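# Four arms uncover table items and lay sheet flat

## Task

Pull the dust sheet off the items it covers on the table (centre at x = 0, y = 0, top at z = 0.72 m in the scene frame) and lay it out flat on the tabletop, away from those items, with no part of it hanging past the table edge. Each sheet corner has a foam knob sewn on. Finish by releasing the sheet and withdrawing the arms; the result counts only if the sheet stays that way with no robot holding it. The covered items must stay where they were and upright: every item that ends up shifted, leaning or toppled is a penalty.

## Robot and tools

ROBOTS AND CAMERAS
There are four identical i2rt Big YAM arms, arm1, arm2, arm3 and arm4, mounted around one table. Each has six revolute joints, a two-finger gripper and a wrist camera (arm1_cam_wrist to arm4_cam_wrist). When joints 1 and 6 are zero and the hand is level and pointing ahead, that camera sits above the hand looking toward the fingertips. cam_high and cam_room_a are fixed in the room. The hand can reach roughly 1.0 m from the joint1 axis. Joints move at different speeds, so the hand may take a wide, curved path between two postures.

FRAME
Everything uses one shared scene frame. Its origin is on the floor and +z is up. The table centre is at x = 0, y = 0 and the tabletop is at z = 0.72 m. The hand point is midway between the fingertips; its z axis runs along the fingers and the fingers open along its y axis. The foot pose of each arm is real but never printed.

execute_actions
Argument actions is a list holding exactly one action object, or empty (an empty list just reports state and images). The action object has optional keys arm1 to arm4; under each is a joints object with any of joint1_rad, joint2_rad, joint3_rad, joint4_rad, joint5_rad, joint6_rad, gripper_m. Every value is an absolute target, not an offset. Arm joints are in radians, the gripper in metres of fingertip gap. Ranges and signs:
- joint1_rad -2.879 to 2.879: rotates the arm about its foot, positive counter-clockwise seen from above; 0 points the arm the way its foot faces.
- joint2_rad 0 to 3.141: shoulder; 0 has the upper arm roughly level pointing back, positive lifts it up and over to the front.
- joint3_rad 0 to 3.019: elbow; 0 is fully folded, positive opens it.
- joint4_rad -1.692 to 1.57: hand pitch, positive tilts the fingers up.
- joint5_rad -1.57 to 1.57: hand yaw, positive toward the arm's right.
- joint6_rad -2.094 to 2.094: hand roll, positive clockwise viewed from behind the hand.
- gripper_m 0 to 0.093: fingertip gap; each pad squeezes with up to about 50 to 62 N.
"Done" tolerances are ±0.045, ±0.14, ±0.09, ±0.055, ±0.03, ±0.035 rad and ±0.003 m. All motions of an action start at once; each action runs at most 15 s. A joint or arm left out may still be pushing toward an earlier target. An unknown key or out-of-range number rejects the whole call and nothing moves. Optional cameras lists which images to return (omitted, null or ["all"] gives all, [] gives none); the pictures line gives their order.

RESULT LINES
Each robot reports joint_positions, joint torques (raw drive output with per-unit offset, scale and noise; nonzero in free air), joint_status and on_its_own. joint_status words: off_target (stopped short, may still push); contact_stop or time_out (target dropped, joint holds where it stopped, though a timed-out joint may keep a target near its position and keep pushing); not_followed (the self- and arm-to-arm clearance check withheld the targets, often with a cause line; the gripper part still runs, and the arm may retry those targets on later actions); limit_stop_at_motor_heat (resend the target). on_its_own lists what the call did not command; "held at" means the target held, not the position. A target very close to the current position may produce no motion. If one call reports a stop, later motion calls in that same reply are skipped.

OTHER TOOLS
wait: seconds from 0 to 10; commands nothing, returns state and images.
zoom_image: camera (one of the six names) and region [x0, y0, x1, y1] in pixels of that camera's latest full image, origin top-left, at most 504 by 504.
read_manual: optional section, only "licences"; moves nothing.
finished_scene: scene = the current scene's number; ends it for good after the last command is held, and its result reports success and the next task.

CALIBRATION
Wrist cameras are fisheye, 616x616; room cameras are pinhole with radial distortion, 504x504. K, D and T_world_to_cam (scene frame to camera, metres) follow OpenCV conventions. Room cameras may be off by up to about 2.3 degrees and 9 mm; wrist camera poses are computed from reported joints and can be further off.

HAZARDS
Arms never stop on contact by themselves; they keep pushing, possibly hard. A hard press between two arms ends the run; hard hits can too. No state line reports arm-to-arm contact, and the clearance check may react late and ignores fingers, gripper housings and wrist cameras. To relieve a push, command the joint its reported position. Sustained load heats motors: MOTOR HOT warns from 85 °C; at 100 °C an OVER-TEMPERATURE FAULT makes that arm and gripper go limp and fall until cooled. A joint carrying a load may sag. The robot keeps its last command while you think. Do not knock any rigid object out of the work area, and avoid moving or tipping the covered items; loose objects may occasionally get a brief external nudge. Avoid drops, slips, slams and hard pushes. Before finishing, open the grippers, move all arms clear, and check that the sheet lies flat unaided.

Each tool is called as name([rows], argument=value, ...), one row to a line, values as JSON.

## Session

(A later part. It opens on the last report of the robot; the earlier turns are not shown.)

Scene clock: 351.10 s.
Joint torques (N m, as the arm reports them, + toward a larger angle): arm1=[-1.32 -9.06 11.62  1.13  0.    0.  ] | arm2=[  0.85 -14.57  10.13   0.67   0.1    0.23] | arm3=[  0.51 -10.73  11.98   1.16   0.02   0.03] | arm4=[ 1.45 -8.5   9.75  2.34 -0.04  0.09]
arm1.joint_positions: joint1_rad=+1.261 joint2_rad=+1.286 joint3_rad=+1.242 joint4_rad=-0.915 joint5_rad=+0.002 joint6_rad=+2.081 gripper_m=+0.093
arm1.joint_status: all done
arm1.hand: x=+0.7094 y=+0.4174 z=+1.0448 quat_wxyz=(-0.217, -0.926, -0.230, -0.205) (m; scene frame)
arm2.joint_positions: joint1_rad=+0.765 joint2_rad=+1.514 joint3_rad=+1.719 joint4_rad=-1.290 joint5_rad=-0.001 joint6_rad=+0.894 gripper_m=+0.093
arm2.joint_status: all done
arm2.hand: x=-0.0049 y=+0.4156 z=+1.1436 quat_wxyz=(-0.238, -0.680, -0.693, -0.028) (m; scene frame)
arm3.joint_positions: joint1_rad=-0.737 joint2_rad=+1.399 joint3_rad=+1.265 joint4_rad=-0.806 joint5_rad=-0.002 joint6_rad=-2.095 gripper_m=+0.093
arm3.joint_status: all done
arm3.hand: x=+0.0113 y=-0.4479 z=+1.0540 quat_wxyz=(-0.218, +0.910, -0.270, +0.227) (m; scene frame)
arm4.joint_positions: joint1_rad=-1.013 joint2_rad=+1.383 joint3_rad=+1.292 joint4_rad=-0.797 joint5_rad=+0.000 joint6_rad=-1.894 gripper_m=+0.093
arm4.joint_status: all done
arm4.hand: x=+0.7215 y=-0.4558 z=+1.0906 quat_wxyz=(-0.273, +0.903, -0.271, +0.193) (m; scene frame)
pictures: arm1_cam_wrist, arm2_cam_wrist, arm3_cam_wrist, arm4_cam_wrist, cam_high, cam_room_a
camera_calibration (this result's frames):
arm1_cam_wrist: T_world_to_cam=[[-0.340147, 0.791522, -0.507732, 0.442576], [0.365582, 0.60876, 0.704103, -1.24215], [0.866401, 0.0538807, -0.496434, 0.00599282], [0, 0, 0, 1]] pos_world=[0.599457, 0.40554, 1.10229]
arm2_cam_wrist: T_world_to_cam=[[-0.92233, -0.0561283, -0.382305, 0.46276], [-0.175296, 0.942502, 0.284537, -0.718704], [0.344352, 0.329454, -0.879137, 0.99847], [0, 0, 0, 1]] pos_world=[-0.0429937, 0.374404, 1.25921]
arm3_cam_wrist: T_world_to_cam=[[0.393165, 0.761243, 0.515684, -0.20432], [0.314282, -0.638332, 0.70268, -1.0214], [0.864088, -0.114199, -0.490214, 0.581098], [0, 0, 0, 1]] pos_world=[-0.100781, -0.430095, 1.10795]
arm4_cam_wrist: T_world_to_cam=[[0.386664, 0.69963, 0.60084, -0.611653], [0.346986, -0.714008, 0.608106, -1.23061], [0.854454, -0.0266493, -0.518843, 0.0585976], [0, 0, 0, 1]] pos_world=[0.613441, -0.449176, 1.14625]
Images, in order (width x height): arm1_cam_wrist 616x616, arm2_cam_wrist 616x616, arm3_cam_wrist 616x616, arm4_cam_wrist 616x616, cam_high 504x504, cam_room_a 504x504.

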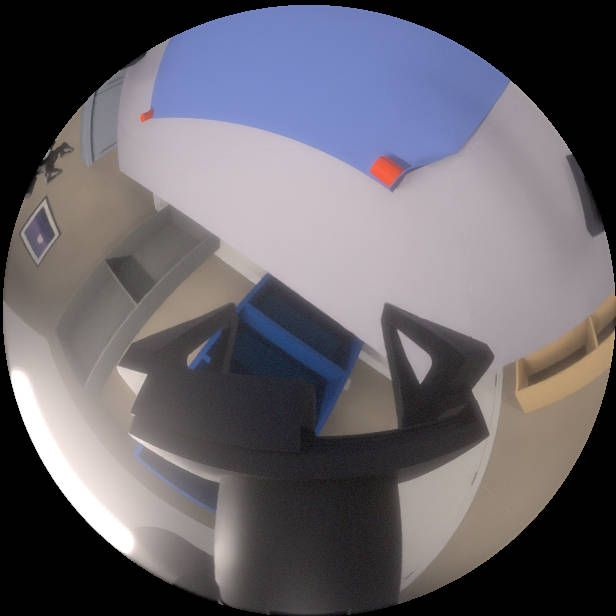

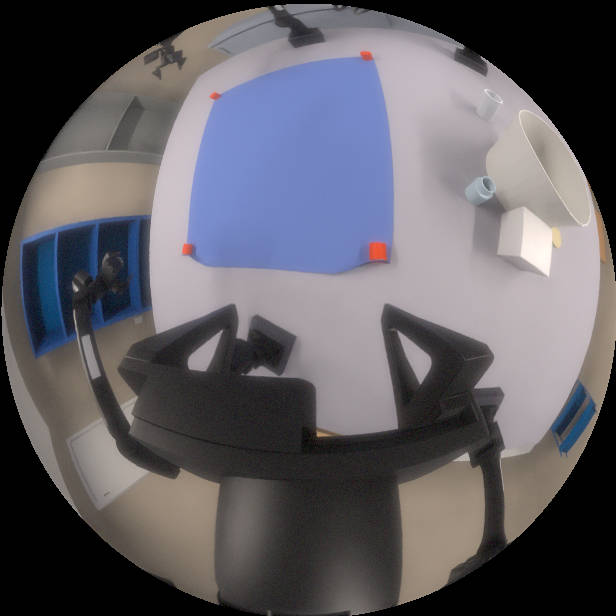

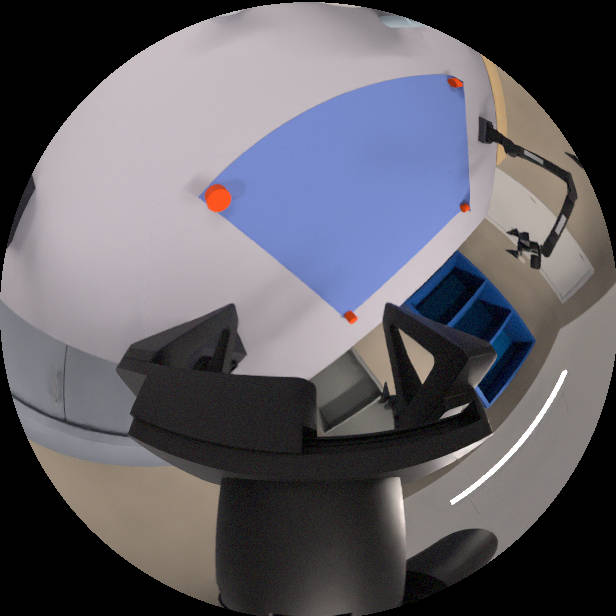

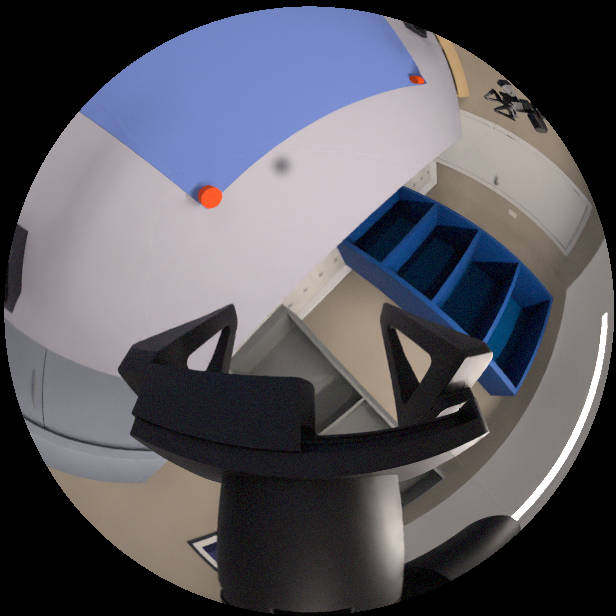

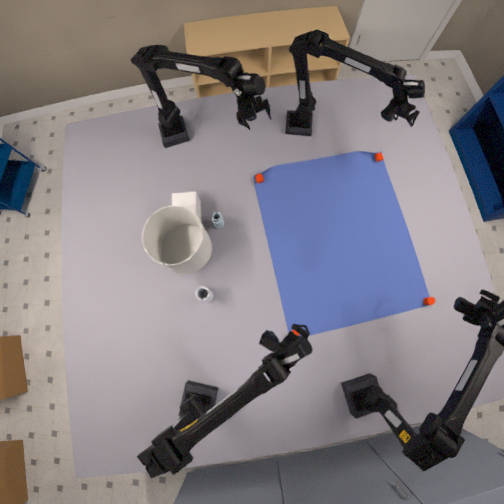

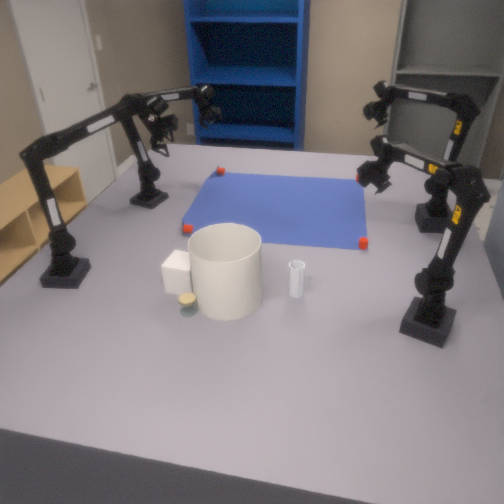

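execute_actions([
  {"arm1":{"joints":{"joint1_rad":1.105,"joint2_rad":1.98,"joint3_rad":1.48,"joint4_rad":-1.04,"joint6_rad":0.84,"gripper_m":0.015}},"arm2":{"joints":{"joint1_rad":0.633,"joint2_rad":2.135,"joint3_rad":1.68,"joint4_rad":-1.09,"joint6_rad":0.775,"gripper_m":0.015}},"arm3":{"joints":{"joint1_rad":0,"joint2_rad":0.6}},"arm4":{"joints":{"joint2_rad":0.6}}},
], cameras=["arm1_cam_wrist","arm2_cam_wrist","cam_high"])

Scene clock: 375.43 s.
Joint torques (N m, as the arm reports them, + toward a larger angle): arm1=[ -1.09 -20.1    8.89  -0.38   0.04  -0.08] | arm2=[  0.67 -20.58   9.69  -0.17   0.02  -0.07] | arm3=[ 1.43  0.58 10.66  1.89  0.11  0.07] | arm4=[1.7  4.26 8.37 2.87 0.   0.12]
arm1.joint_positions: joint1_rad=+1.096 joint2_rad=+1.990 joint3_rad=+1.464 joint4_rad=-1.031 joint5_rad=+0.001 joint6_rad=+0.850 gripper_m=+0.015
arm1.joint_status: all done
arm1.hand: x=+0.7089 y=+0.3075 z=+0.7607 quat_wxyz=(-0.004, -0.713, -0.702, -0.001) (m; scene frame)
arm2.joint_positions: joint1_rad=+0.627 joint2_rad=+2.140 joint3_rad=+1.652 joint4_rad=-1.094 joint5_rad=+0.001 joint6_rad=+0.790 gripper_m=+0.015
arm2.joint_status: all done
arm2.hand: x=-0.0149 y=+0.3143 z=+0.7587 quat_wxyz=(+0.006, -0.713, -0.701, +0.001) (m; scene frame)
arm3.joint_positions: joint1_rad=-0.005 joint2_rad=+0.602 joint3_rad=+1.265 joint4_rad=-0.806 joint5_rad=-0.003 joint6_rad=-2.095 gripper_m=+0.093
arm3.joint_status: all done
arm3.hand: x=-0.3738 y=-0.4250 z=+1.3866 quat_wxyz=(-0.593, +0.751, +0.061, +0.284) (m; scene frame)
arm4.joint_positions: joint1_rad=-1.013 joint2_rad=+0.589 joint3_rad=+1.292 joint4_rad=-0.797 joint5_rad=+0.000 joint6_rad=-1.894 gripper_m=+0.093
arm4.joint_status: all done
arm4.hand: x=+0.5070 y=-0.6237 z=+1.4221 quat_wxyz=(-0.550, +0.708, -0.213, +0.388) (m; scene frame)
pictures: arm1_cam_wrist, arm2_cam_wrist, cam_high
camera_calibration (this result's frames):
arm1_cam_wrist: T_world_to_cam=[[-0.999823, 0.0062157, -0.0177819, 0.721564], [-0.00540105, 0.809759, 0.586737, -0.684558], [0.0180461, 0.586729, -0.809582, 0.547049], [0, 0, 0, 1]] pos_world=[0.707866, 0.228873, 0.857368]
arm2_cam_wrist: T_world_to_cam=[[-0.999235, 0.0389869, -0.00320992, -0.0179369], [0.0295611, 0.806292, 0.590779, -0.701915], [0.0256208, 0.590232, -0.806827, 0.555288], [0, 0, 0, 1]] pos_world=[-0.0114007, 0.238899, 0.86264]
Images, in order (width x height): arm1_cam_wrist 616x616, arm2_cam_wrist 616x616, cam_high 504x504.

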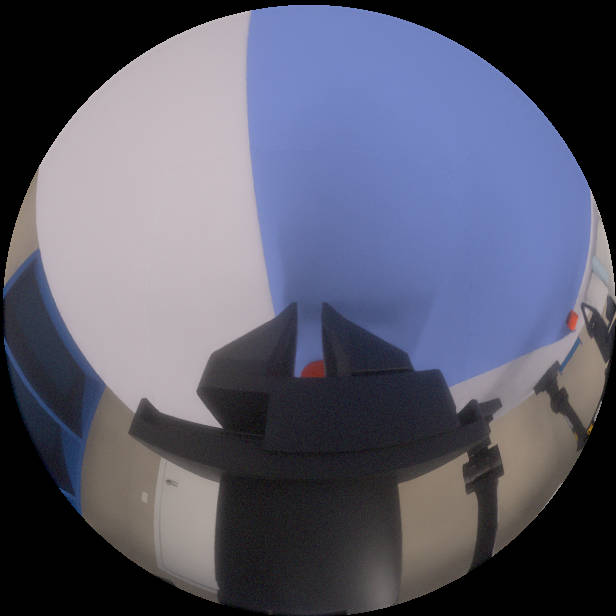

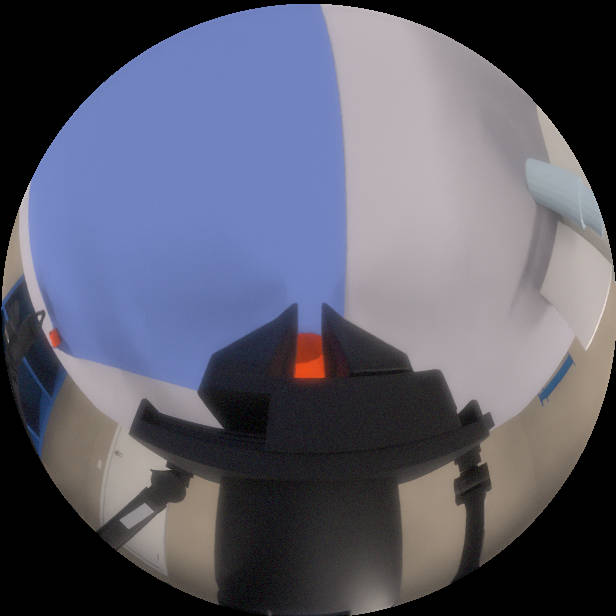

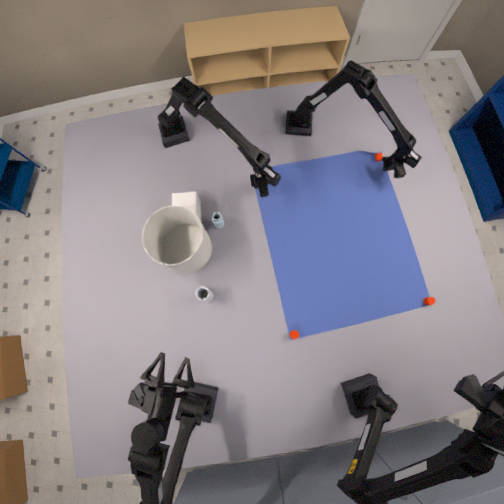

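execute_actions([
  {"arm1":{"joints":{"joint1_rad":1.28,"joint2_rad":1.83,"joint3_rad":1.18,"joint4_rad":-0.91,"joint6_rad":1.0}},"arm2":{"joints":{"joint1_rad":0.745,"joint2_rad":2.02,"joint3_rad":1.43,"joint4_rad":-0.98,"joint6_rad":0.88}}},
], cameras=["arm1_cam_wrist","arm2_cam_wrist","cam_room_a"])

execute_actions([
  {"arm1":{"joints":{"joint2_rad":1.0}},"arm2":{"joints":{"joint2_rad":1.2}}},
], cameras=["arm1_cam_wrist","arm2_cam_wrist","cam_high","cam_room_a"])

Scene clock: 388.67 s.
Joint torques (N m, as the arm reports them, + toward a larger angle): arm1=[ -2.16 -15.32   7.33   0.26   0.18   0.14] | arm2=[  0.44 -18.08   7.55  -0.02   0.12   0.28] | arm3=[ 1.34  0.86 10.67  1.84  0.12  0.06] | arm4=[1.77 4.2  8.35 2.89 0.01 0.11]
arm1.joint_positions: joint1_rad=+1.285 joint2_rad=+1.814 joint3_rad=+1.180 joint4_rad=-0.922 joint5_rad=-0.001 joint6_rad=+0.991 gripper_m=+0.015
arm1.joint_status: all done
arm1.hand: x=+0.7045 y=+0.4364 z=+0.7600 quat_wxyz=(-0.005, -0.696, -0.718, -0.004) (m; scene frame)
arm2.joint_positions: joint1_rad=+0.749 joint2_rad=+2.016 joint3_rad=+1.424 joint4_rad=-0.989 joint5_rad=-0.001 joint6_rad=+0.865 gripper_m=+0.015
arm2.joint_status: all done
arm2.hand: x=-0.0086 y=+0.4058 z=+0.7550 quat_wxyz=(+0.006, -0.696, -0.718, +0.001) (m; scene frame)
arm3.joint_positions: joint1_rad=-0.005 joint2_rad=+0.602 joint3_rad=+1.265 joint4_rad=-0.806 joint5_rad=-0.003 joint6_rad=-2.095 gripper_m=+0.093
arm3.joint_status: not commanded
arm3.hand: x=-0.3738 y=-0.4250 z=+1.3866 quat_wxyz=(-0.593, +0.751, +0.061, +0.284) (m; scene frame)
arm4.joint_positions: joint1_rad=-1.013 joint2_rad=+0.589 joint3_rad=+1.292 joint4_rad=-0.797 joint5_rad=+0.000 joint6_rad=-1.894 gripper_m=+0.093
arm4.joint_status: not commanded
arm4.hand: x=+0.5070 y=-0.6237 z=+1.4221 quat_wxyz=(-0.550, +0.708, -0.213, +0.388) (m; scene frame)
pictures: arm1_cam_wrist, arm2_cam_wrist, cam_room_a
camera_calibration (this result's frames):
arm1_cam_wrist: T_world_to_cam=[[-0.998888, -0.0414212, -0.0225053, 0.7401], [-0.0467296, 0.807179, 0.588455, -0.759567], [-0.00620875, 0.588852, -0.808217, 0.486128], [0, 0, 0, 1]] pos_world=[0.706801, 0.357504, 0.856524]
arm2_cam_wrist: T_world_to_cam=[[-0.999963, -0.00715246, -0.00480566, 0.00472166], [-0.00861005, 0.807019, 0.590463, -0.774163], [-0.000345009, 0.590483, -0.80705, 0.497951], [0, 0, 0, 1]] pos_world=[-0.0017723, 0.330766, 0.859009]
Images, in order (width x height): arm1_cam_wrist 616x616, arm2_cam_wrist 616x616, cam_room_a 504x504.

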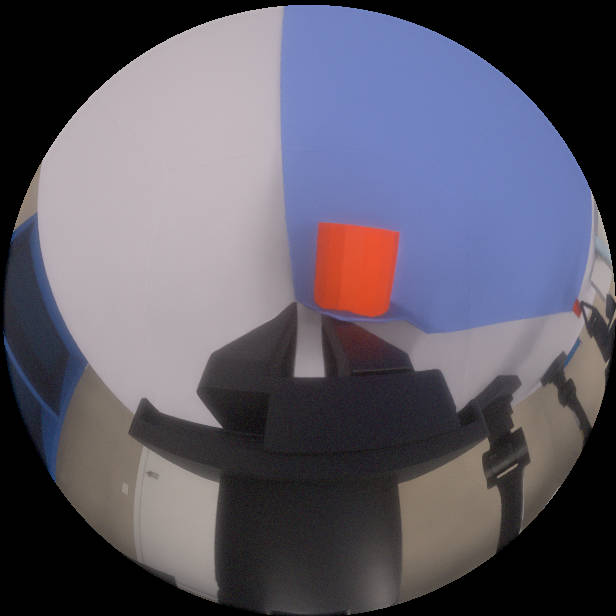

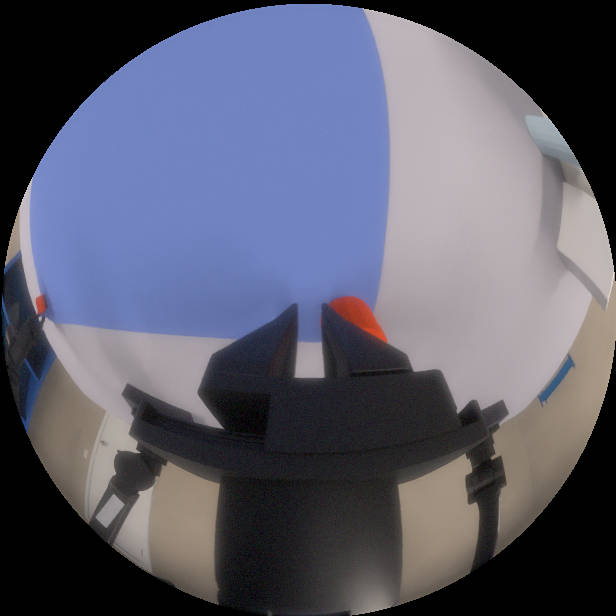

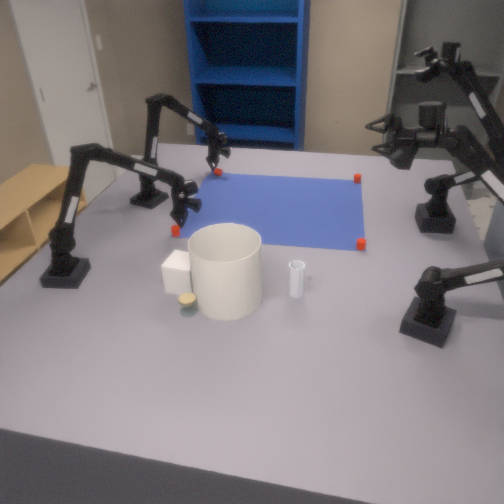

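Scene clock: 390.33 s.
Joint torques (N m, as the arm reports them, + toward a larger angle): arm1=[-1.73 -4.87 10.64  1.47  0.09  0.03] | arm2=[-0.2  -9.24 10.42  1.14  0.05  0.23] | arm3=[ 1.26  0.85 10.63  1.86  0.11  0.06] | arm4=[1.73 4.43 8.36 2.93 0.   0.12]
arm1.joint_positions: joint1_rad=+1.285 joint2_rad=+0.985 joint3_rad=+1.177 joint4_rad=-0.919 joint5_rad=-0.001 joint6_rad=+0.991 gripper_m=+0.015
arm1.joint_status: all done
arm1.hand: x=+0.6518 y=+0.4669 z=+1.1436 quat_wxyz=(-0.397, -0.636, -0.656, -0.092) (m; scene frame)
arm2.joint_positions: joint1_rad=+0.749 joint2_rad=+1.205 joint3_rad=+1.414 joint4_rad=-0.987 joint5_rad=-0.001 joint6_rad=+0.865 gripper_m=+0.015
arm2.joint_status: all done
arm2.hand: x=-0.0562 y=+0.4448 z=+1.1863 quat_wxyz=(-0.384, -0.642, -0.663, -0.036) (m; scene frame)
arm3.joint_positions: joint1_rad=-0.005 joint2_rad=+0.602 joint3_rad=+1.265 joint4_rad=-0.806 joint5_rad=-0.003 joint6_rad=-2.095 gripper_m=+0.093
arm3.joint_status: not commanded
arm3.hand: x=-0.3738 y=-0.4250 z=+1.3866 quat_wxyz=(-0.593, +0.751, +0.061, +0.284) (m; scene frame)
arm4.joint_positions: joint1_rad=-1.013 joint2_rad=+0.589 joint3_rad=+1.292 joint4_rad=-0.797 joint5_rad=+0.000 joint6_rad=-1.894 gripper_m=+0.093
arm4.joint_status: not commanded
arm4.hand: x=+0.5070 y=-0.6237 z=+1.4221 quat_wxyz=(-0.550, +0.708, -0.213, +0.388) (m; scene frame)
pictures: arm1_cam_wrist, arm2_cam_wrist, cam_high, cam_room_a
camera_calibration (this result's frames):
arm1_cam_wrist: T_world_to_cam=[[-0.75508, -0.1875, -0.628251, 1.2993], [-0.287079, 0.956045, 0.0597042, -0.320543], [0.589441, 0.225439, -0.775717, 0.522073], [0, 0, 0, 1]] pos_world=[0.581319, 0.432376, 1.2404]
arm2_cam_wrist: T_world_to_cam=[[-0.811977, -0.158714, -0.561696, 0.698027], [-0.219488, 0.974716, 0.0418686, -0.496373], [0.54085, 0.157282, -0.826283, 1.06892], [0, 0, 0, 1]] pos_world=[-0.120289, 0.426489, 1.29609]
Images, in order (width x height): arm1_cam_wrist 616x616, arm2_cam_wrist 616x616, cam_high 504x504, cam_room_a 504x504.

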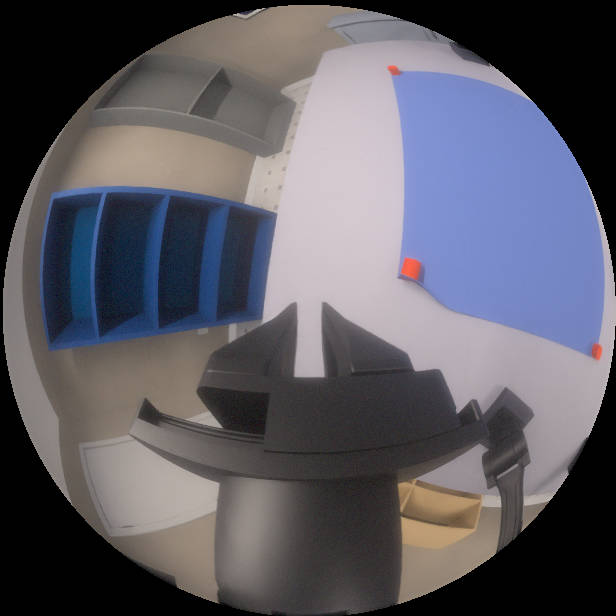

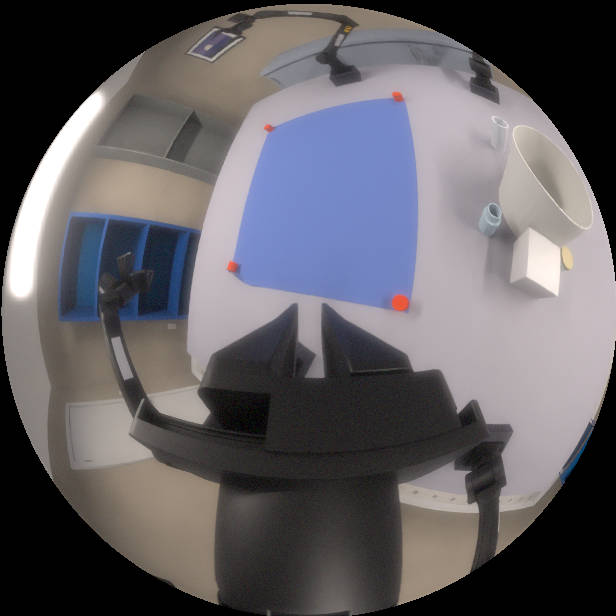

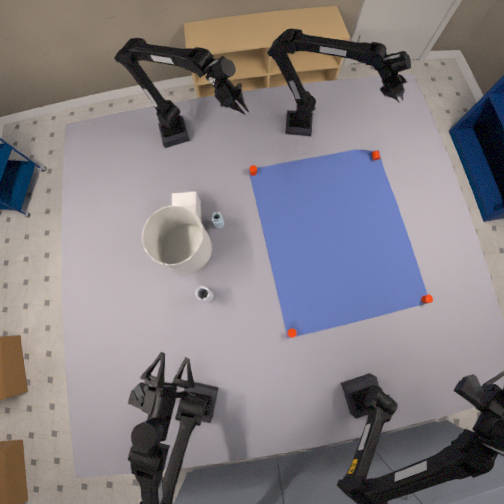

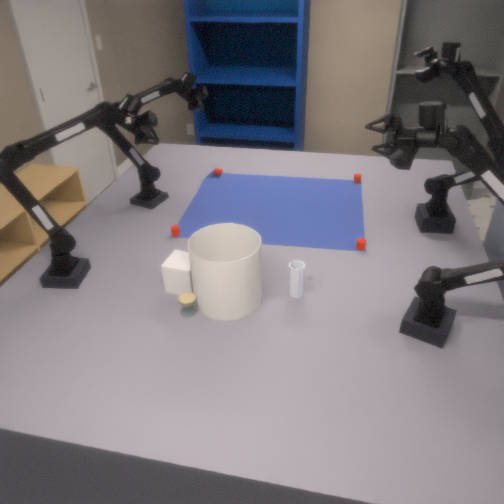

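execute_actions([
  {"arm1":{"joints":{"joint1_rad":1.05,"joint2_rad":1.835,"joint3_rad":1.21,"joint4_rad":-0.925,"joint6_rad":1.15,"gripper_m":0.025}},"arm2":{"joints":{"joint1_rad":0.0,"joint2_rad":0.7}}},
], cameras=["arm1_cam_wrist"])

execute_actions([
  {"arm1":{"joints":{"joint1_rad":1.28}}},
], cameras=["arm1_cam_wrist","cam_room_a"])

Scene clock: 405.30 s.
Joint torques (N m, as the arm reports them, + toward a larger angle): arm1=[ -0.94 -15.86   9.7   -0.57   0.13   0.03] | arm2=[-0.16 -0.61  8.62  1.57 -0.06  0.15] | arm3=[ 1.4   0.72 10.67  1.82  0.1   0.05] | arm4=[1.74 4.24 8.34 2.86 0.01 0.11]
arm1.joint_positions: joint1_rad=+1.046 joint2_rad=+1.831 joint3_rad=+1.178 joint4_rad=-0.919 joint5_rad=+0.000 joint6_rad=+1.141 gripper_m=+0.025
arm1.joint_status: all done
arm1.hand: x=+0.6301 y=+0.3463 z=+0.7509 quat_wxyz=(+0.003, -0.821, -0.570, -0.001) (m; scene frame)
arm2.joint_positions: joint1_rad=+0.005 joint2_rad=+0.705 joint3_rad=+1.419 joint4_rad=-0.987 joint5_rad=+0.002 joint6_rad=+0.866 gripper_m=+0.015
arm2.joint_status: all done
arm2.hand: x=-0.3998 y=+0.4569 z=+1.3826 quat_wxyz=(-0.581, -0.725, -0.331, +0.166) (m; scene frame)
arm3.joint_positions: joint1_rad=-0.005 joint2_rad=+0.602 joint3_rad=+1.265 joint4_rad=-0.806 joint5_rad=-0.003 joint6_rad=-2.095 gripper_m=+0.093
arm3.joint_status: not commanded
arm3.hand: x=-0.3738 y=-0.4250 z=+1.3866 quat_wxyz=(-0.593, +0.751, +0.061, +0.284) (m; scene frame)
arm4.joint_positions: joint1_rad=-1.013 joint2_rad=+0.589 joint3_rad=+1.292 joint4_rad=-0.797 joint5_rad=+0.000 joint6_rad=-1.894 gripper_m=+0.093
arm4.joint_status: not commanded
arm4.hand: x=+0.5070 y=-0.6237 z=+1.4221 quat_wxyz=(-0.550, +0.708, -0.213, +0.388) (m; scene frame)
pictures: arm1_cam_wrist
camera_calibration (this result's frames):
arm1_cam_wrist: T_world_to_cam=[[-0.94014, 0.340741, -0.00566142, 0.479801], [0.270919, 0.757365, 0.594139, -0.872107], [0.206736, 0.55704, -0.804342, 0.405204], [0, 0, 0, 1]] pos_world=[0.60358, 0.271301, 0.846792]
Images, in order (width x height): arm1_cam_wrist 616x616.

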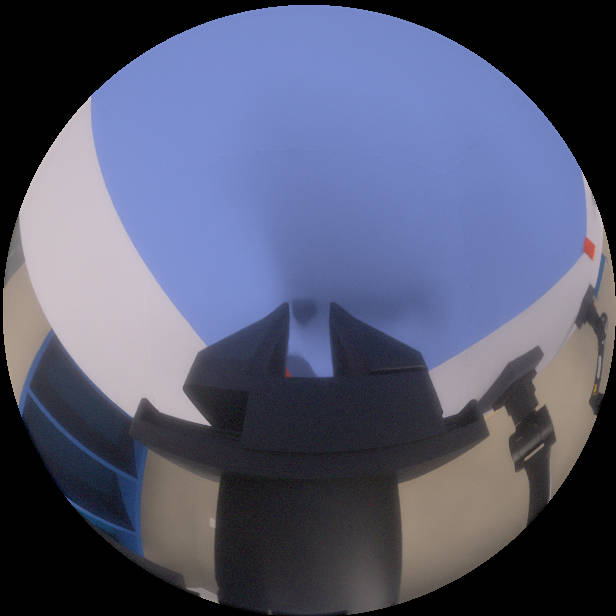

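Scene clock: 406.47 s.
Joint torques (N m, as the arm reports them, + toward a larger angle): arm1=[ -2.45 -14.27   9.21  -0.19   0.13   0.14] | arm2=[-0.45  0.28  8.52  1.61 -0.1   0.2 ] | arm3=[ 1.31  0.82 10.67  1.85  0.11  0.06] | arm4=[ 1.98  4.1   8.36  2.92 -0.01  0.13]
arm1.joint_positions: joint1_rad=+1.287 joint2_rad=+1.831 joint3_rad=+1.183 joint4_rad=-0.919 joint5_rad=+0.000 joint6_rad=+1.143 gripper_m=+0.025
arm1.joint_status: all done
arm1.hand: x=+0.7050 y=+0.4373 z=+0.7528 quat_wxyz=(+0.000, -0.747, -0.664, -0.002) (m; scene frame)
arm2.joint_positions: joint1_rad=+0.005 joint2_rad=+0.705 joint3_rad=+1.419 joint4_rad=-0.987 joint5_rad=+0.002 joint6_rad=+0.866 gripper_m=+0.015
arm2.joint_status: not commanded
arm2.hand: x=-0.3998 y=+0.4569 z=+1.3826 quat_wxyz=(-0.581, -0.725, -0.331, +0.166) (m; scene frame)
arm3.joint_positions: joint1_rad=-0.005 joint2_rad=+0.602 joint3_rad=+1.265 joint4_rad=-0.806 joint5_rad=-0.003 joint6_rad=-2.095 gripper_m=+0.093
arm3.joint_status: not commanded
arm3.hand: x=-0.3738 y=-0.4250 z=+1.3866 quat_wxyz=(-0.593, +0.751, +0.061, +0.284) (m; scene frame)
arm4.joint_positions: joint1_rad=-1.013 joint2_rad=+0.589 joint3_rad=+1.292 joint4_rad=-0.797 joint5_rad=+0.000 joint6_rad=-1.894 gripper_m=+0.093
arm4.joint_status: not commanded
arm4.hand: x=+0.5070 y=-0.6237 z=+1.4221 quat_wxyz=(-0.550, +0.708, -0.213, +0.388) (m; scene frame)
pictures: arm1_cam_wrist, cam_room_a
camera_calibration (this result's frames):
arm1_cam_wrist: T_world_to_cam=[[-0.994089, 0.107934, -0.0116806, 0.663558], [0.0800337, 0.801286, 0.592904, -0.846241], [0.0733541, 0.588464, -0.805189, 0.42152], [0, 0, 0, 1]] pos_world=[0.696444, 0.358412, 0.848893]
Images, in order (width x height): arm1_cam_wrist 616x616, cam_room_a 504x504.

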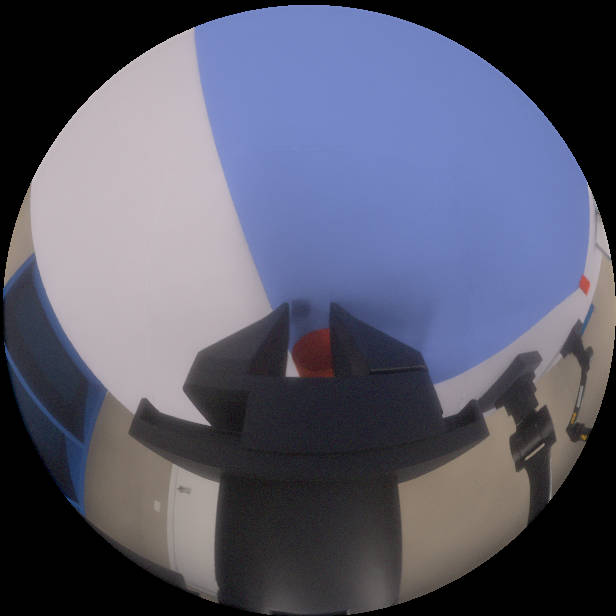

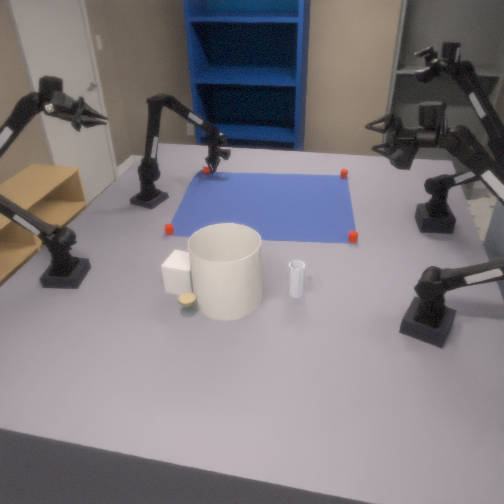

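execute_actions([
  {"arm1":{"joints":{"joint1_rad":1.36,"joint2_rad":1.78}}},
], cameras=["arm1_cam_wrist"])

execute_actions([
  {"arm1":{"joints":{"joint2_rad":1.0}}},
], cameras=["arm1_cam_wrist","cam_room_a","cam_high"])

Scene clock: 412.53 s.
Joint torques (N m, as the arm reports them, + toward a larger angle): arm1=[ -2.97 -15.86   9.72  -0.4    0.1    0.02] | arm2=[-0.18 -0.83  8.66  1.48 -0.09  0.18] | arm3=[ 1.29  0.92 10.65  1.83  0.11  0.06] | arm4=[1.8  4.33 8.38 2.91 0.   0.12]
arm1.joint_positions: joint1_rad=+1.366 joint2_rad=+1.783 joint3_rad=+1.183 joint4_rad=-0.919 joint5_rad=+0.000 joint6_rad=+1.143 gripper_m=+0.025
arm1.joint_status: all done
arm1.hand: x=+0.7286 y=+0.4682 z=+0.7756 quat_wxyz=(-0.022, -0.721, -0.693, -0.010) (m; scene frame)
arm2.joint_positions: joint1_rad=+0.005 joint2_rad=+0.705 joint3_rad=+1.419 joint4_rad=-0.987 joint5_rad=+0.002 joint6_rad=+0.866 gripper_m=+0.015
arm2.joint_status: not commanded
arm2.hand: x=-0.3998 y=+0.4569 z=+1.3826 quat_wxyz=(-0.581, -0.725, -0.331, +0.166) (m; scene frame)
arm3.joint_positions: joint1_rad=-0.005 joint2_rad=+0.602 joint3_rad=+1.265 joint4_rad=-0.806 joint5_rad=-0.003 joint6_rad=-2.095 gripper_m=+0.093
arm3.joint_status: not commanded
arm3.hand: x=-0.3738 y=-0.4250 z=+1.3866 quat_wxyz=(-0.593, +0.751, +0.061, +0.284) (m; scene frame)
arm4.joint_positions: joint1_rad=-1.013 joint2_rad=+0.589 joint3_rad=+1.292 joint4_rad=-0.797 joint5_rad=+0.000 joint6_rad=-1.894 gripper_m=+0.093
arm4.joint_status: not commanded
arm4.hand: x=+0.5070 y=-0.6237 z=+1.4221 quat_wxyz=(-0.550, +0.708, -0.213, +0.388) (m; scene frame)
pictures: arm1_cam_wrist
camera_calibration (this result's frames):
arm1_cam_wrist: T_world_to_cam=[[-0.998019, 0.0294082, -0.0556217, 0.757726], [-0.00799174, 0.817629, 0.57569, -0.816558], [0.0624079, 0.574994, -0.815774, 0.442451], [0, 0, 0, 1]] pos_world=[0.722087, 0.390951, 0.87317]
Images, in order (width x height): arm1_cam_wrist 616x616.

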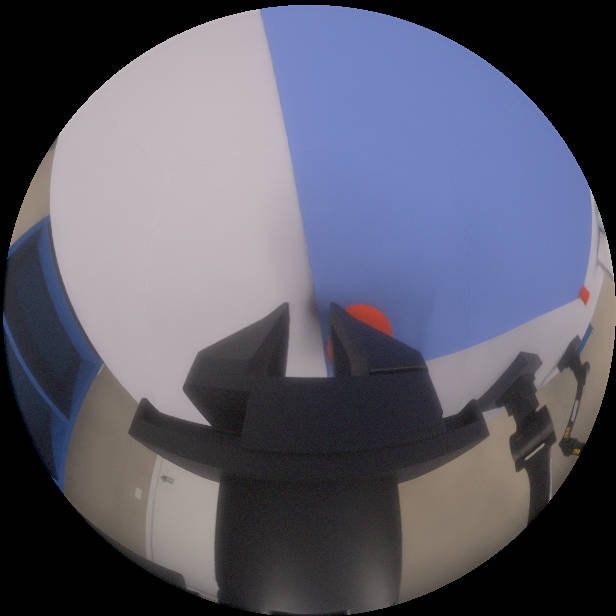

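Scene clock: 414.03 s.
Joint torques (N m, as the arm reports them, + toward a larger angle): arm1=[-1.58 -4.62 12.31  0.8   0.07  0.02] | arm2=[-0.11 -0.33  8.59  1.41 -0.1   0.19] | arm3=[ 1.54  0.84 10.65  1.86  0.11  0.08] | arm4=[1.89 4.37 8.38 2.91 0.   0.12]
arm1.joint_positions: joint1_rad=+1.366 joint2_rad=+0.986 joint3_rad=+1.183 joint4_rad=-0.919 joint5_rad=+0.000 joint6_rad=+1.143 gripper_m=+0.025
arm1.joint_status: all done
arm1.hand: x=+0.6691 y=+0.4965 z=+1.1466 quat_wxyz=(-0.386, -0.658, -0.632, -0.138) (m; scene frame)
arm2.joint_positions: joint1_rad=+0.005 joint2_rad=+0.705 joint3_rad=+1.419 joint4_rad=-0.987 joint5_rad=+0.002 joint6_rad=+0.866 gripper_m=+0.015
arm2.joint_status: not commanded
arm2.hand: x=-0.3998 y=+0.4569 z=+1.3826 quat_wxyz=(-0.581, -0.725, -0.331, +0.166) (m; scene frame)
arm3.joint_positions: joint1_rad=-0.005 joint2_rad=+0.602 joint3_rad=+1.265 joint4_rad=-0.806 joint5_rad=-0.003 joint6_rad=-2.095 gripper_m=+0.093
arm3.joint_status: not commanded
arm3.hand: x=-0.3738 y=-0.4250 z=+1.3866 quat_wxyz=(-0.593, +0.751, +0.061, +0.284) (m; scene frame)
arm4.joint_positions: joint1_rad=-1.013 joint2_rad=+0.589 joint3_rad=+1.292 joint4_rad=-0.797 joint5_rad=+0.000 joint6_rad=-1.894 gripper_m=+0.093
arm4.joint_status: not commanded
arm4.hand: x=+0.5070 y=-0.6237 z=+1.4221 quat_wxyz=(-0.550, +0.708, -0.213, +0.388) (m; scene frame)
pictures: arm1_cam_wrist, cam_high, cam_room_a
camera_calibration (this result's frames):
arm1_cam_wrist: T_world_to_cam=[[-0.719486, -0.108095, -0.686043, 1.32287], [-0.272104, 0.952715, 0.135256, -0.439098], [0.638983, 0.28399, -0.714878, 0.375523], [0, 0, 0, 1]] pos_world=[0.592353, 0.454686, 1.23539]
Images, in order (width x height): arm1_cam_wrist 616x616, cam_high 504x504, cam_room_a 504x504.

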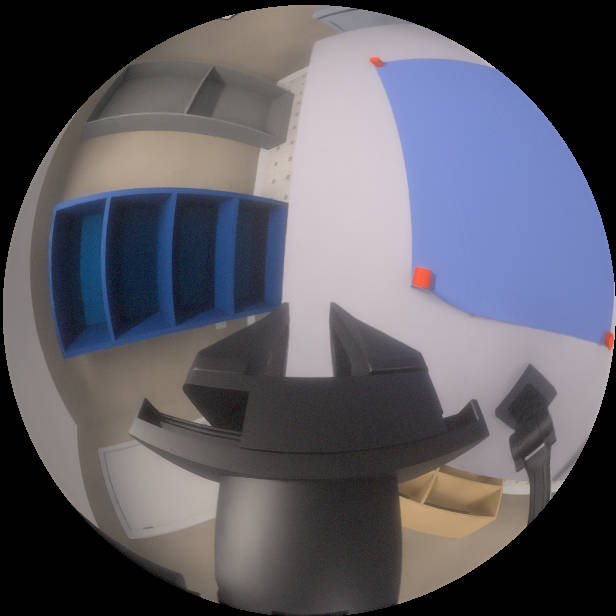

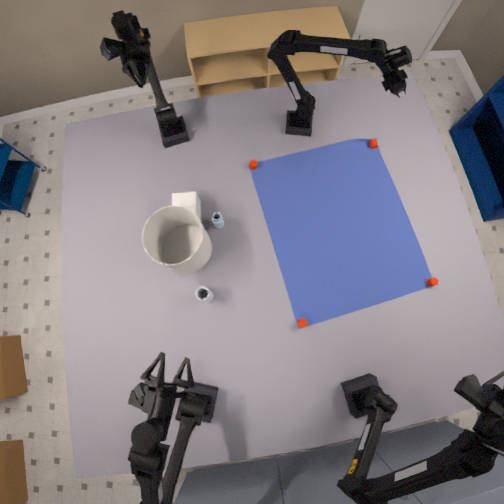

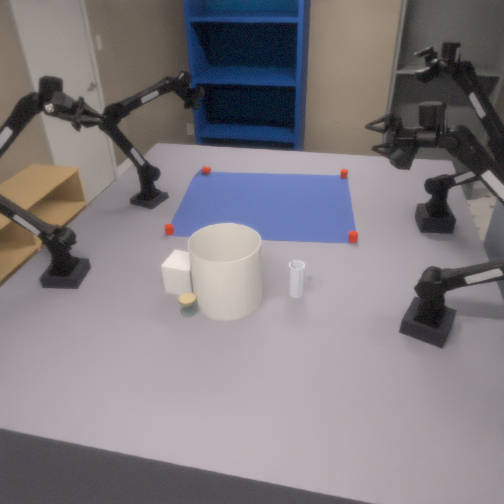

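execute_actions([
  {"arm1":{"joints":{"joint1_rad":1.4,"joint2_rad":1.65,"joint3_rad":1.145,"joint4_rad":-1.07,"joint6_rad":1.1,"gripper_m":0.093}}},
], cameras=["arm1_cam_wrist"])

Scene clock: 428.23 s.
Joint torques (N m, as the arm reports them, + toward a larger angle): arm1=[ -0.91 -14.87   8.02  -0.7    0.11  -0.13] | arm2=[ 0.01 -0.33  8.4   1.54 -0.04  0.18] | arm3=[ 1.34  0.91 10.6   1.85  0.11  0.06] | arm4=[ 1.72  4.19  8.32  2.87 -0.01  0.11]
arm1.joint_positions: joint1_rad=+1.393 joint2_rad=+1.654 joint3_rad=+1.142 joint4_rad=-1.060 joint5_rad=+0.000 joint6_rad=+1.109 gripper_m=+0.093
arm1.joint_status: all done
arm1.hand: x=+0.6959 y=+0.4982 z=+0.8195 quat_wxyz=(+0.004, -0.699, -0.715, -0.001) (m; scene frame)
arm2.joint_positions: joint1_rad=+0.005 joint2_rad=+0.705 joint3_rad=+1.419 joint4_rad=-0.987 joint5_rad=+0.002 joint6_rad=+0.866 gripper_m=+0.015
arm2.joint_status: not commanded
arm2.hand: x=-0.3998 y=+0.4569 z=+1.3826 quat_wxyz=(-0.581, -0.725, -0.331, +0.166) (m; scene frame)
arm3.joint_positions: joint1_rad=-0.005 joint2_rad=+0.602 joint3_rad=+1.265 joint4_rad=-0.806 joint5_rad=-0.003 joint6_rad=-2.095 gripper_m=+0.093
arm3.joint_status: not commanded
arm3.hand: x=-0.3738 y=-0.4250 z=+1.3866 quat_wxyz=(-0.593, +0.751, +0.061, +0.284) (m; scene frame)
arm4.joint_positions: joint1_rad=-1.013 joint2_rad=+0.589 joint3_rad=+1.292 joint4_rad=-0.797 joint5_rad=+0.000 joint6_rad=-1.894 gripper_m=+0.093
arm4.joint_status: not commanded
arm4.hand: x=+0.5070 y=-0.6237 z=+1.4221 quat_wxyz=(-0.550, +0.708, -0.213, +0.388) (m; scene frame)
pictures: arm1_cam_wrist
camera_calibration (this result's frames):
arm1_cam_wrist: T_world_to_cam=[[-0.999483, -0.031457, -0.00659185, 0.717844], [-0.0291961, 0.802875, 0.595432, -0.860706], [-0.0134381, 0.595316, -0.803379, 0.495549], [0, 0, 0, 1]] pos_world=[0.699004, 0.418612, 0.915337]
Images, in order (width x height): arm1_cam_wrist 616x616.

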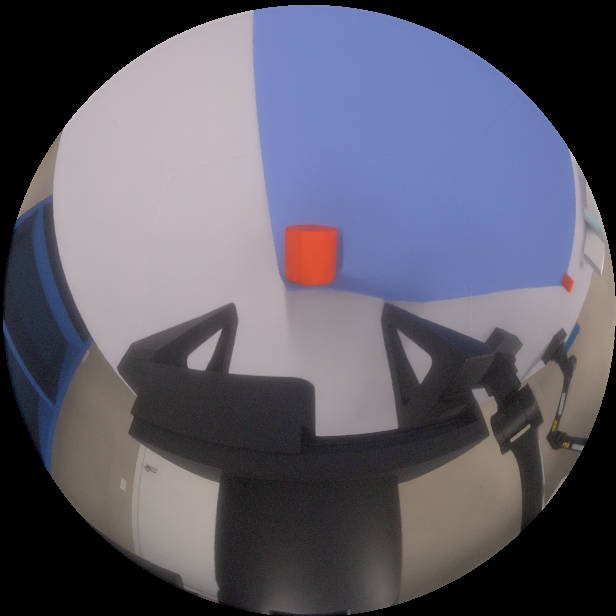

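execute_actions([
  {"arm1":{"joints":{"joint1_rad":1.362,"joint2_rad":1.78,"joint3_rad":1.075,"joint4_rad":-0.865}}},
], cameras=["arm1_cam_wrist"])

execute_actions([
  {"arm1":{"joints":{"gripper_m":0.02}}},
], cameras=[])

execute_actions([
  {"arm1":{"joints":{"joint1_rad":1.74,"joint5_rad":1.1,"joint6_rad":1.45,"joint3_rad":1.04}}},
], cameras=["arm1_cam_wrist","cam_room_a","cam_high"])

Scene clock: 484.30 s.
Joint torques (N m, as the arm reports them, + toward a larger angle): arm1=[ -1.81 -15.04   6.66   0.1    0.08  -0.08] | arm2=[ 0.17 -0.08  8.53  1.49 -0.03  0.2 ] | arm3=[ 1.28  0.84 10.62  1.85  0.11  0.06] | arm4=[1.91 4.24 8.32 2.94 0.01 0.11]
arm1.joint_positions: joint1_rad=+1.368 joint2_rad=+1.782 joint3_rad=+1.076 joint4_rad=-0.876 joint5_rad=+0.000 joint6_rad=+1.109 gripper_m=+0.093
arm1.joint_status: all done
arm1.hand: x=+0.6928 y=+0.4876 z=+0.7433 quat_wxyz=(+0.008, -0.708, -0.706, +0.001) (m; scene frame)
arm2.joint_positions: joint1_rad=+0.005 joint2_rad=+0.705 joint3_rad=+1.419 joint4_rad=-0.987 joint5_rad=+0.002 joint6_rad=+0.866 gripper_m=+0.015
arm2.joint_status: not commanded
arm2.hand: x=-0.3998 y=+0.4569 z=+1.3826 quat_wxyz=(-0.581, -0.725, -0.331, +0.166) (m; scene frame)
arm3.joint_positions: joint1_rad=-0.005 joint2_rad=+0.602 joint3_rad=+1.265 joint4_rad=-0.806 joint5_rad=-0.003 joint6_rad=-2.095 gripper_m=+0.093
arm3.joint_status: not commanded
arm3.hand: x=-0.3738 y=-0.4250 z=+1.3866 quat_wxyz=(-0.593, +0.751, +0.061, +0.284) (m; scene frame)
arm4.joint_positions: joint1_rad=-1.013 joint2_rad=+0.589 joint3_rad=+1.292 joint4_rad=-0.797 joint5_rad=+0.000 joint6_rad=-1.894 gripper_m=+0.093
arm4.joint_status: not commanded
arm4.hand: x=+0.5070 y=-0.6237 z=+1.4221 quat_wxyz=(-0.550, +0.708, -0.213, +0.388) (m; scene frame)
pictures: arm1_cam_wrist
camera_calibration (this result's frames):
arm1_cam_wrist: T_world_to_cam=[[-0.999975, -0.00669674, 0.00204394, 0.695702], [-0.00413898, 0.80083, 0.598878, -0.825762], [-0.00564738, 0.598855, -0.800838, 0.431563], [0, 0, 0, 1]] pos_world=[0.694704, 0.40751, 0.838721]
Images, in order (width x height): arm1_cam_wrist 616x616.

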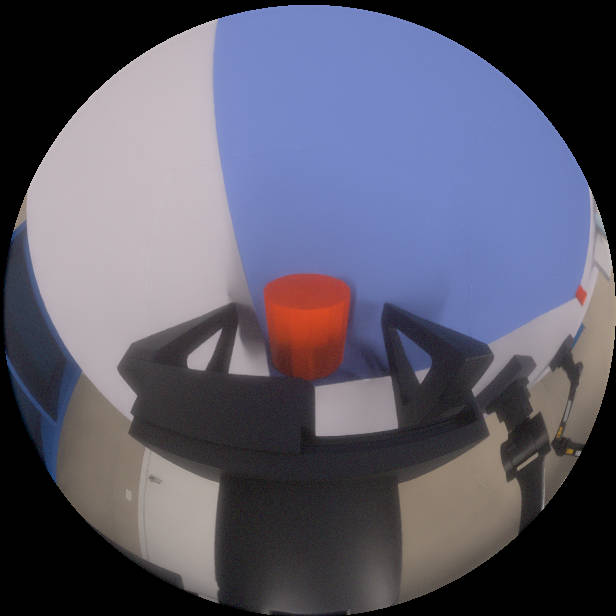

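Scene clock: 484.97 s.
Joint torques (N m, as the arm reports them, + toward a larger angle): arm1=[ -2.07 -15.08   6.66   0.44   0.16  -0.02] | arm2=[ 0.19 -0.78  8.6   1.52 -0.05  0.23] | arm3=[ 1.36  0.86 10.62  1.86  0.11  0.07] | arm4=[1.91 4.34 8.34 2.89 0.02 0.11]
arm1.joint_positions: joint1_rad=+1.368 joint2_rad=+1.782 joint3_rad=+1.076 joint4_rad=-0.875 joint5_rad=+0.000 joint6_rad=+1.105 gripper_m=+0.039
arm1.joint_status: gripper_m off_target (ended at +0.040, target +0.020)
arm1.hand: x=+0.6932 y=+0.4874 z=+0.7434 quat_wxyz=(+0.007, -0.706, -0.708, +0.000) (m; scene frame)
arm2.joint_positions: joint1_rad=+0.005 joint2_rad=+0.705 joint3_rad=+1.419 joint4_rad=-0.987 joint5_rad=+0.002 joint6_rad=+0.866 gripper_m=+0.015
arm2.joint_status: not commanded
arm2.hand: x=-0.3998 y=+0.4569 z=+1.3826 quat_wxyz=(-0.581, -0.725, -0.331, +0.166) (m; scene frame)
arm3.joint_positions: joint1_rad=-0.005 joint2_rad=+0.602 joint3_rad=+1.265 joint4_rad=-0.806 joint5_rad=-0.003 joint6_rad=-2.095 gripper_m=+0.093
arm3.joint_status: not commanded
arm3.hand: x=-0.3738 y=-0.4250 z=+1.3866 quat_wxyz=(-0.593, +0.751, +0.061, +0.284) (m; scene frame)
arm4.joint_positions: joint1_rad=-1.013 joint2_rad=+0.589 joint3_rad=+1.292 joint4_rad=-0.797 joint5_rad=+0.000 joint6_rad=-1.894 gripper_m=+0.093
arm4.joint_status: not commanded
arm4.hand: x=+0.5070 y=-0.6237 z=+1.4221 quat_wxyz=(-0.550, +0.708, -0.213, +0.388) (m; scene frame)
pictures: none
No camera images: the call's "cameras" was empty. Leave "cameras" out to get every camera's image.

Scene clock: 486.50 s.
Joint torques (N m, as the arm reports them, + toward a larger angle): arm1=[ -2.86 -14.22   6.    -0.06   0.7    0.11] | arm2=[ 0.37 -0.27  8.49  1.56 -0.07  0.2 ] | arm3=[ 1.35  0.76 10.63  1.82  0.1   0.06] | arm4=[1.98 4.2  8.35 2.87 0.01 0.11]
arm1.joint_positions: joint1_rad=+1.748 joint2_rad=+1.776 joint3_rad=+1.050 joint4_rad=-0.871 joint5_rad=+1.097 joint6_rad=+1.442 gripper_m=+0.039
arm1.joint_status: all done
arm1.hand: x=+0.7184 y=+0.5010 z=+0.8319 quat_wxyz=(-0.316, -0.585, -0.623, +0.412) (m; scene frame)
arm2.joint_positions: joint1_rad=+0.005 joint2_rad=+0.705 joint3_rad=+1.419 joint4_rad=-0.987 joint5_rad=+0.002 joint6_rad=+0.866 gripper_m=+0.015
arm2.joint_status: not commanded
arm2.hand: x=-0.3998 y=+0.4569 z=+1.3826 quat_wxyz=(-0.581, -0.725, -0.331, +0.166) (m; scene frame)
arm3.joint_positions: joint1_rad=-0.005 joint2_rad=+0.602 joint3_rad=+1.265 joint4_rad=-0.806 joint5_rad=-0.003 joint6_rad=-2.095 gripper_m=+0.093
arm3.joint_status: not commanded
arm3.hand: x=-0.3738 y=-0.4250 z=+1.3866 quat_wxyz=(-0.593, +0.751, +0.061, +0.284) (m; scene frame)
arm4.joint_positions: joint1_rad=-1.013 joint2_rad=+0.589 joint3_rad=+1.292 joint4_rad=-0.797 joint5_rad=+0.000 joint6_rad=-1.894 gripper_m=+0.093
arm4.joint_status: not commanded
arm4.hand: x=+0.5070 y=-0.6237 z=+1.4221 quat_wxyz=(-0.550, +0.708, -0.213, +0.388) (m; scene frame)
pictures: arm1_cam_wrist, cam_high, cam_room_a
camera_calibration (this result's frames):
arm1_cam_wrist: T_world_to_cam=[[-0.989174, 0.0110121, 0.146332, 0.584542], [-0.0540636, 0.899692, -0.433165, -0.0445665], [-0.136423, -0.436387, -0.889357, 1.18088], [0, 0, 0, 1]] pos_world=[0.736903, 0.548978, 0.945378]
Images, in order (width x height): arm1_cam_wrist 616x616, cam_high 504x504, cam_room_a 504x504.

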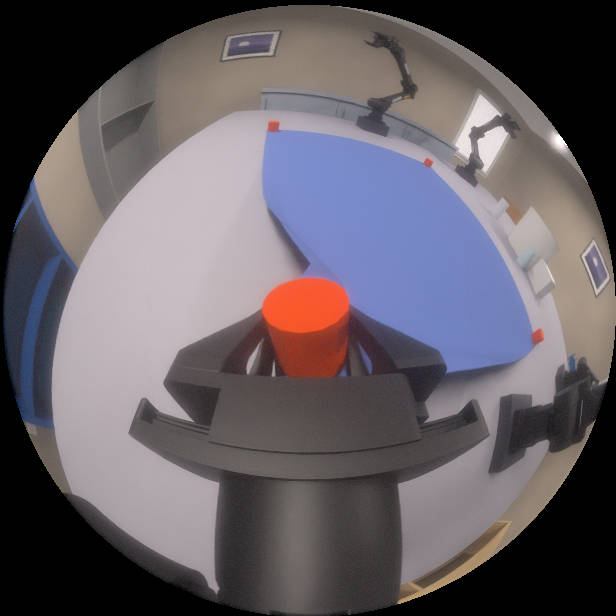

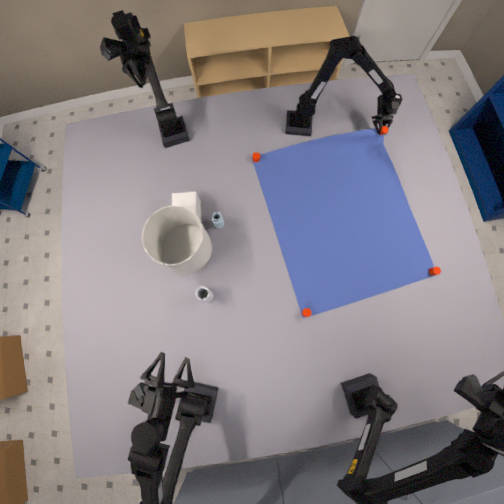

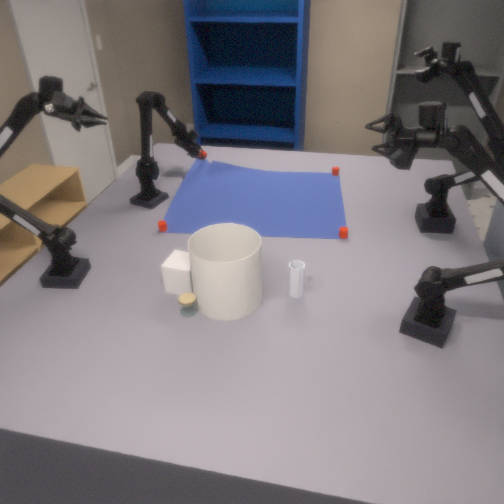

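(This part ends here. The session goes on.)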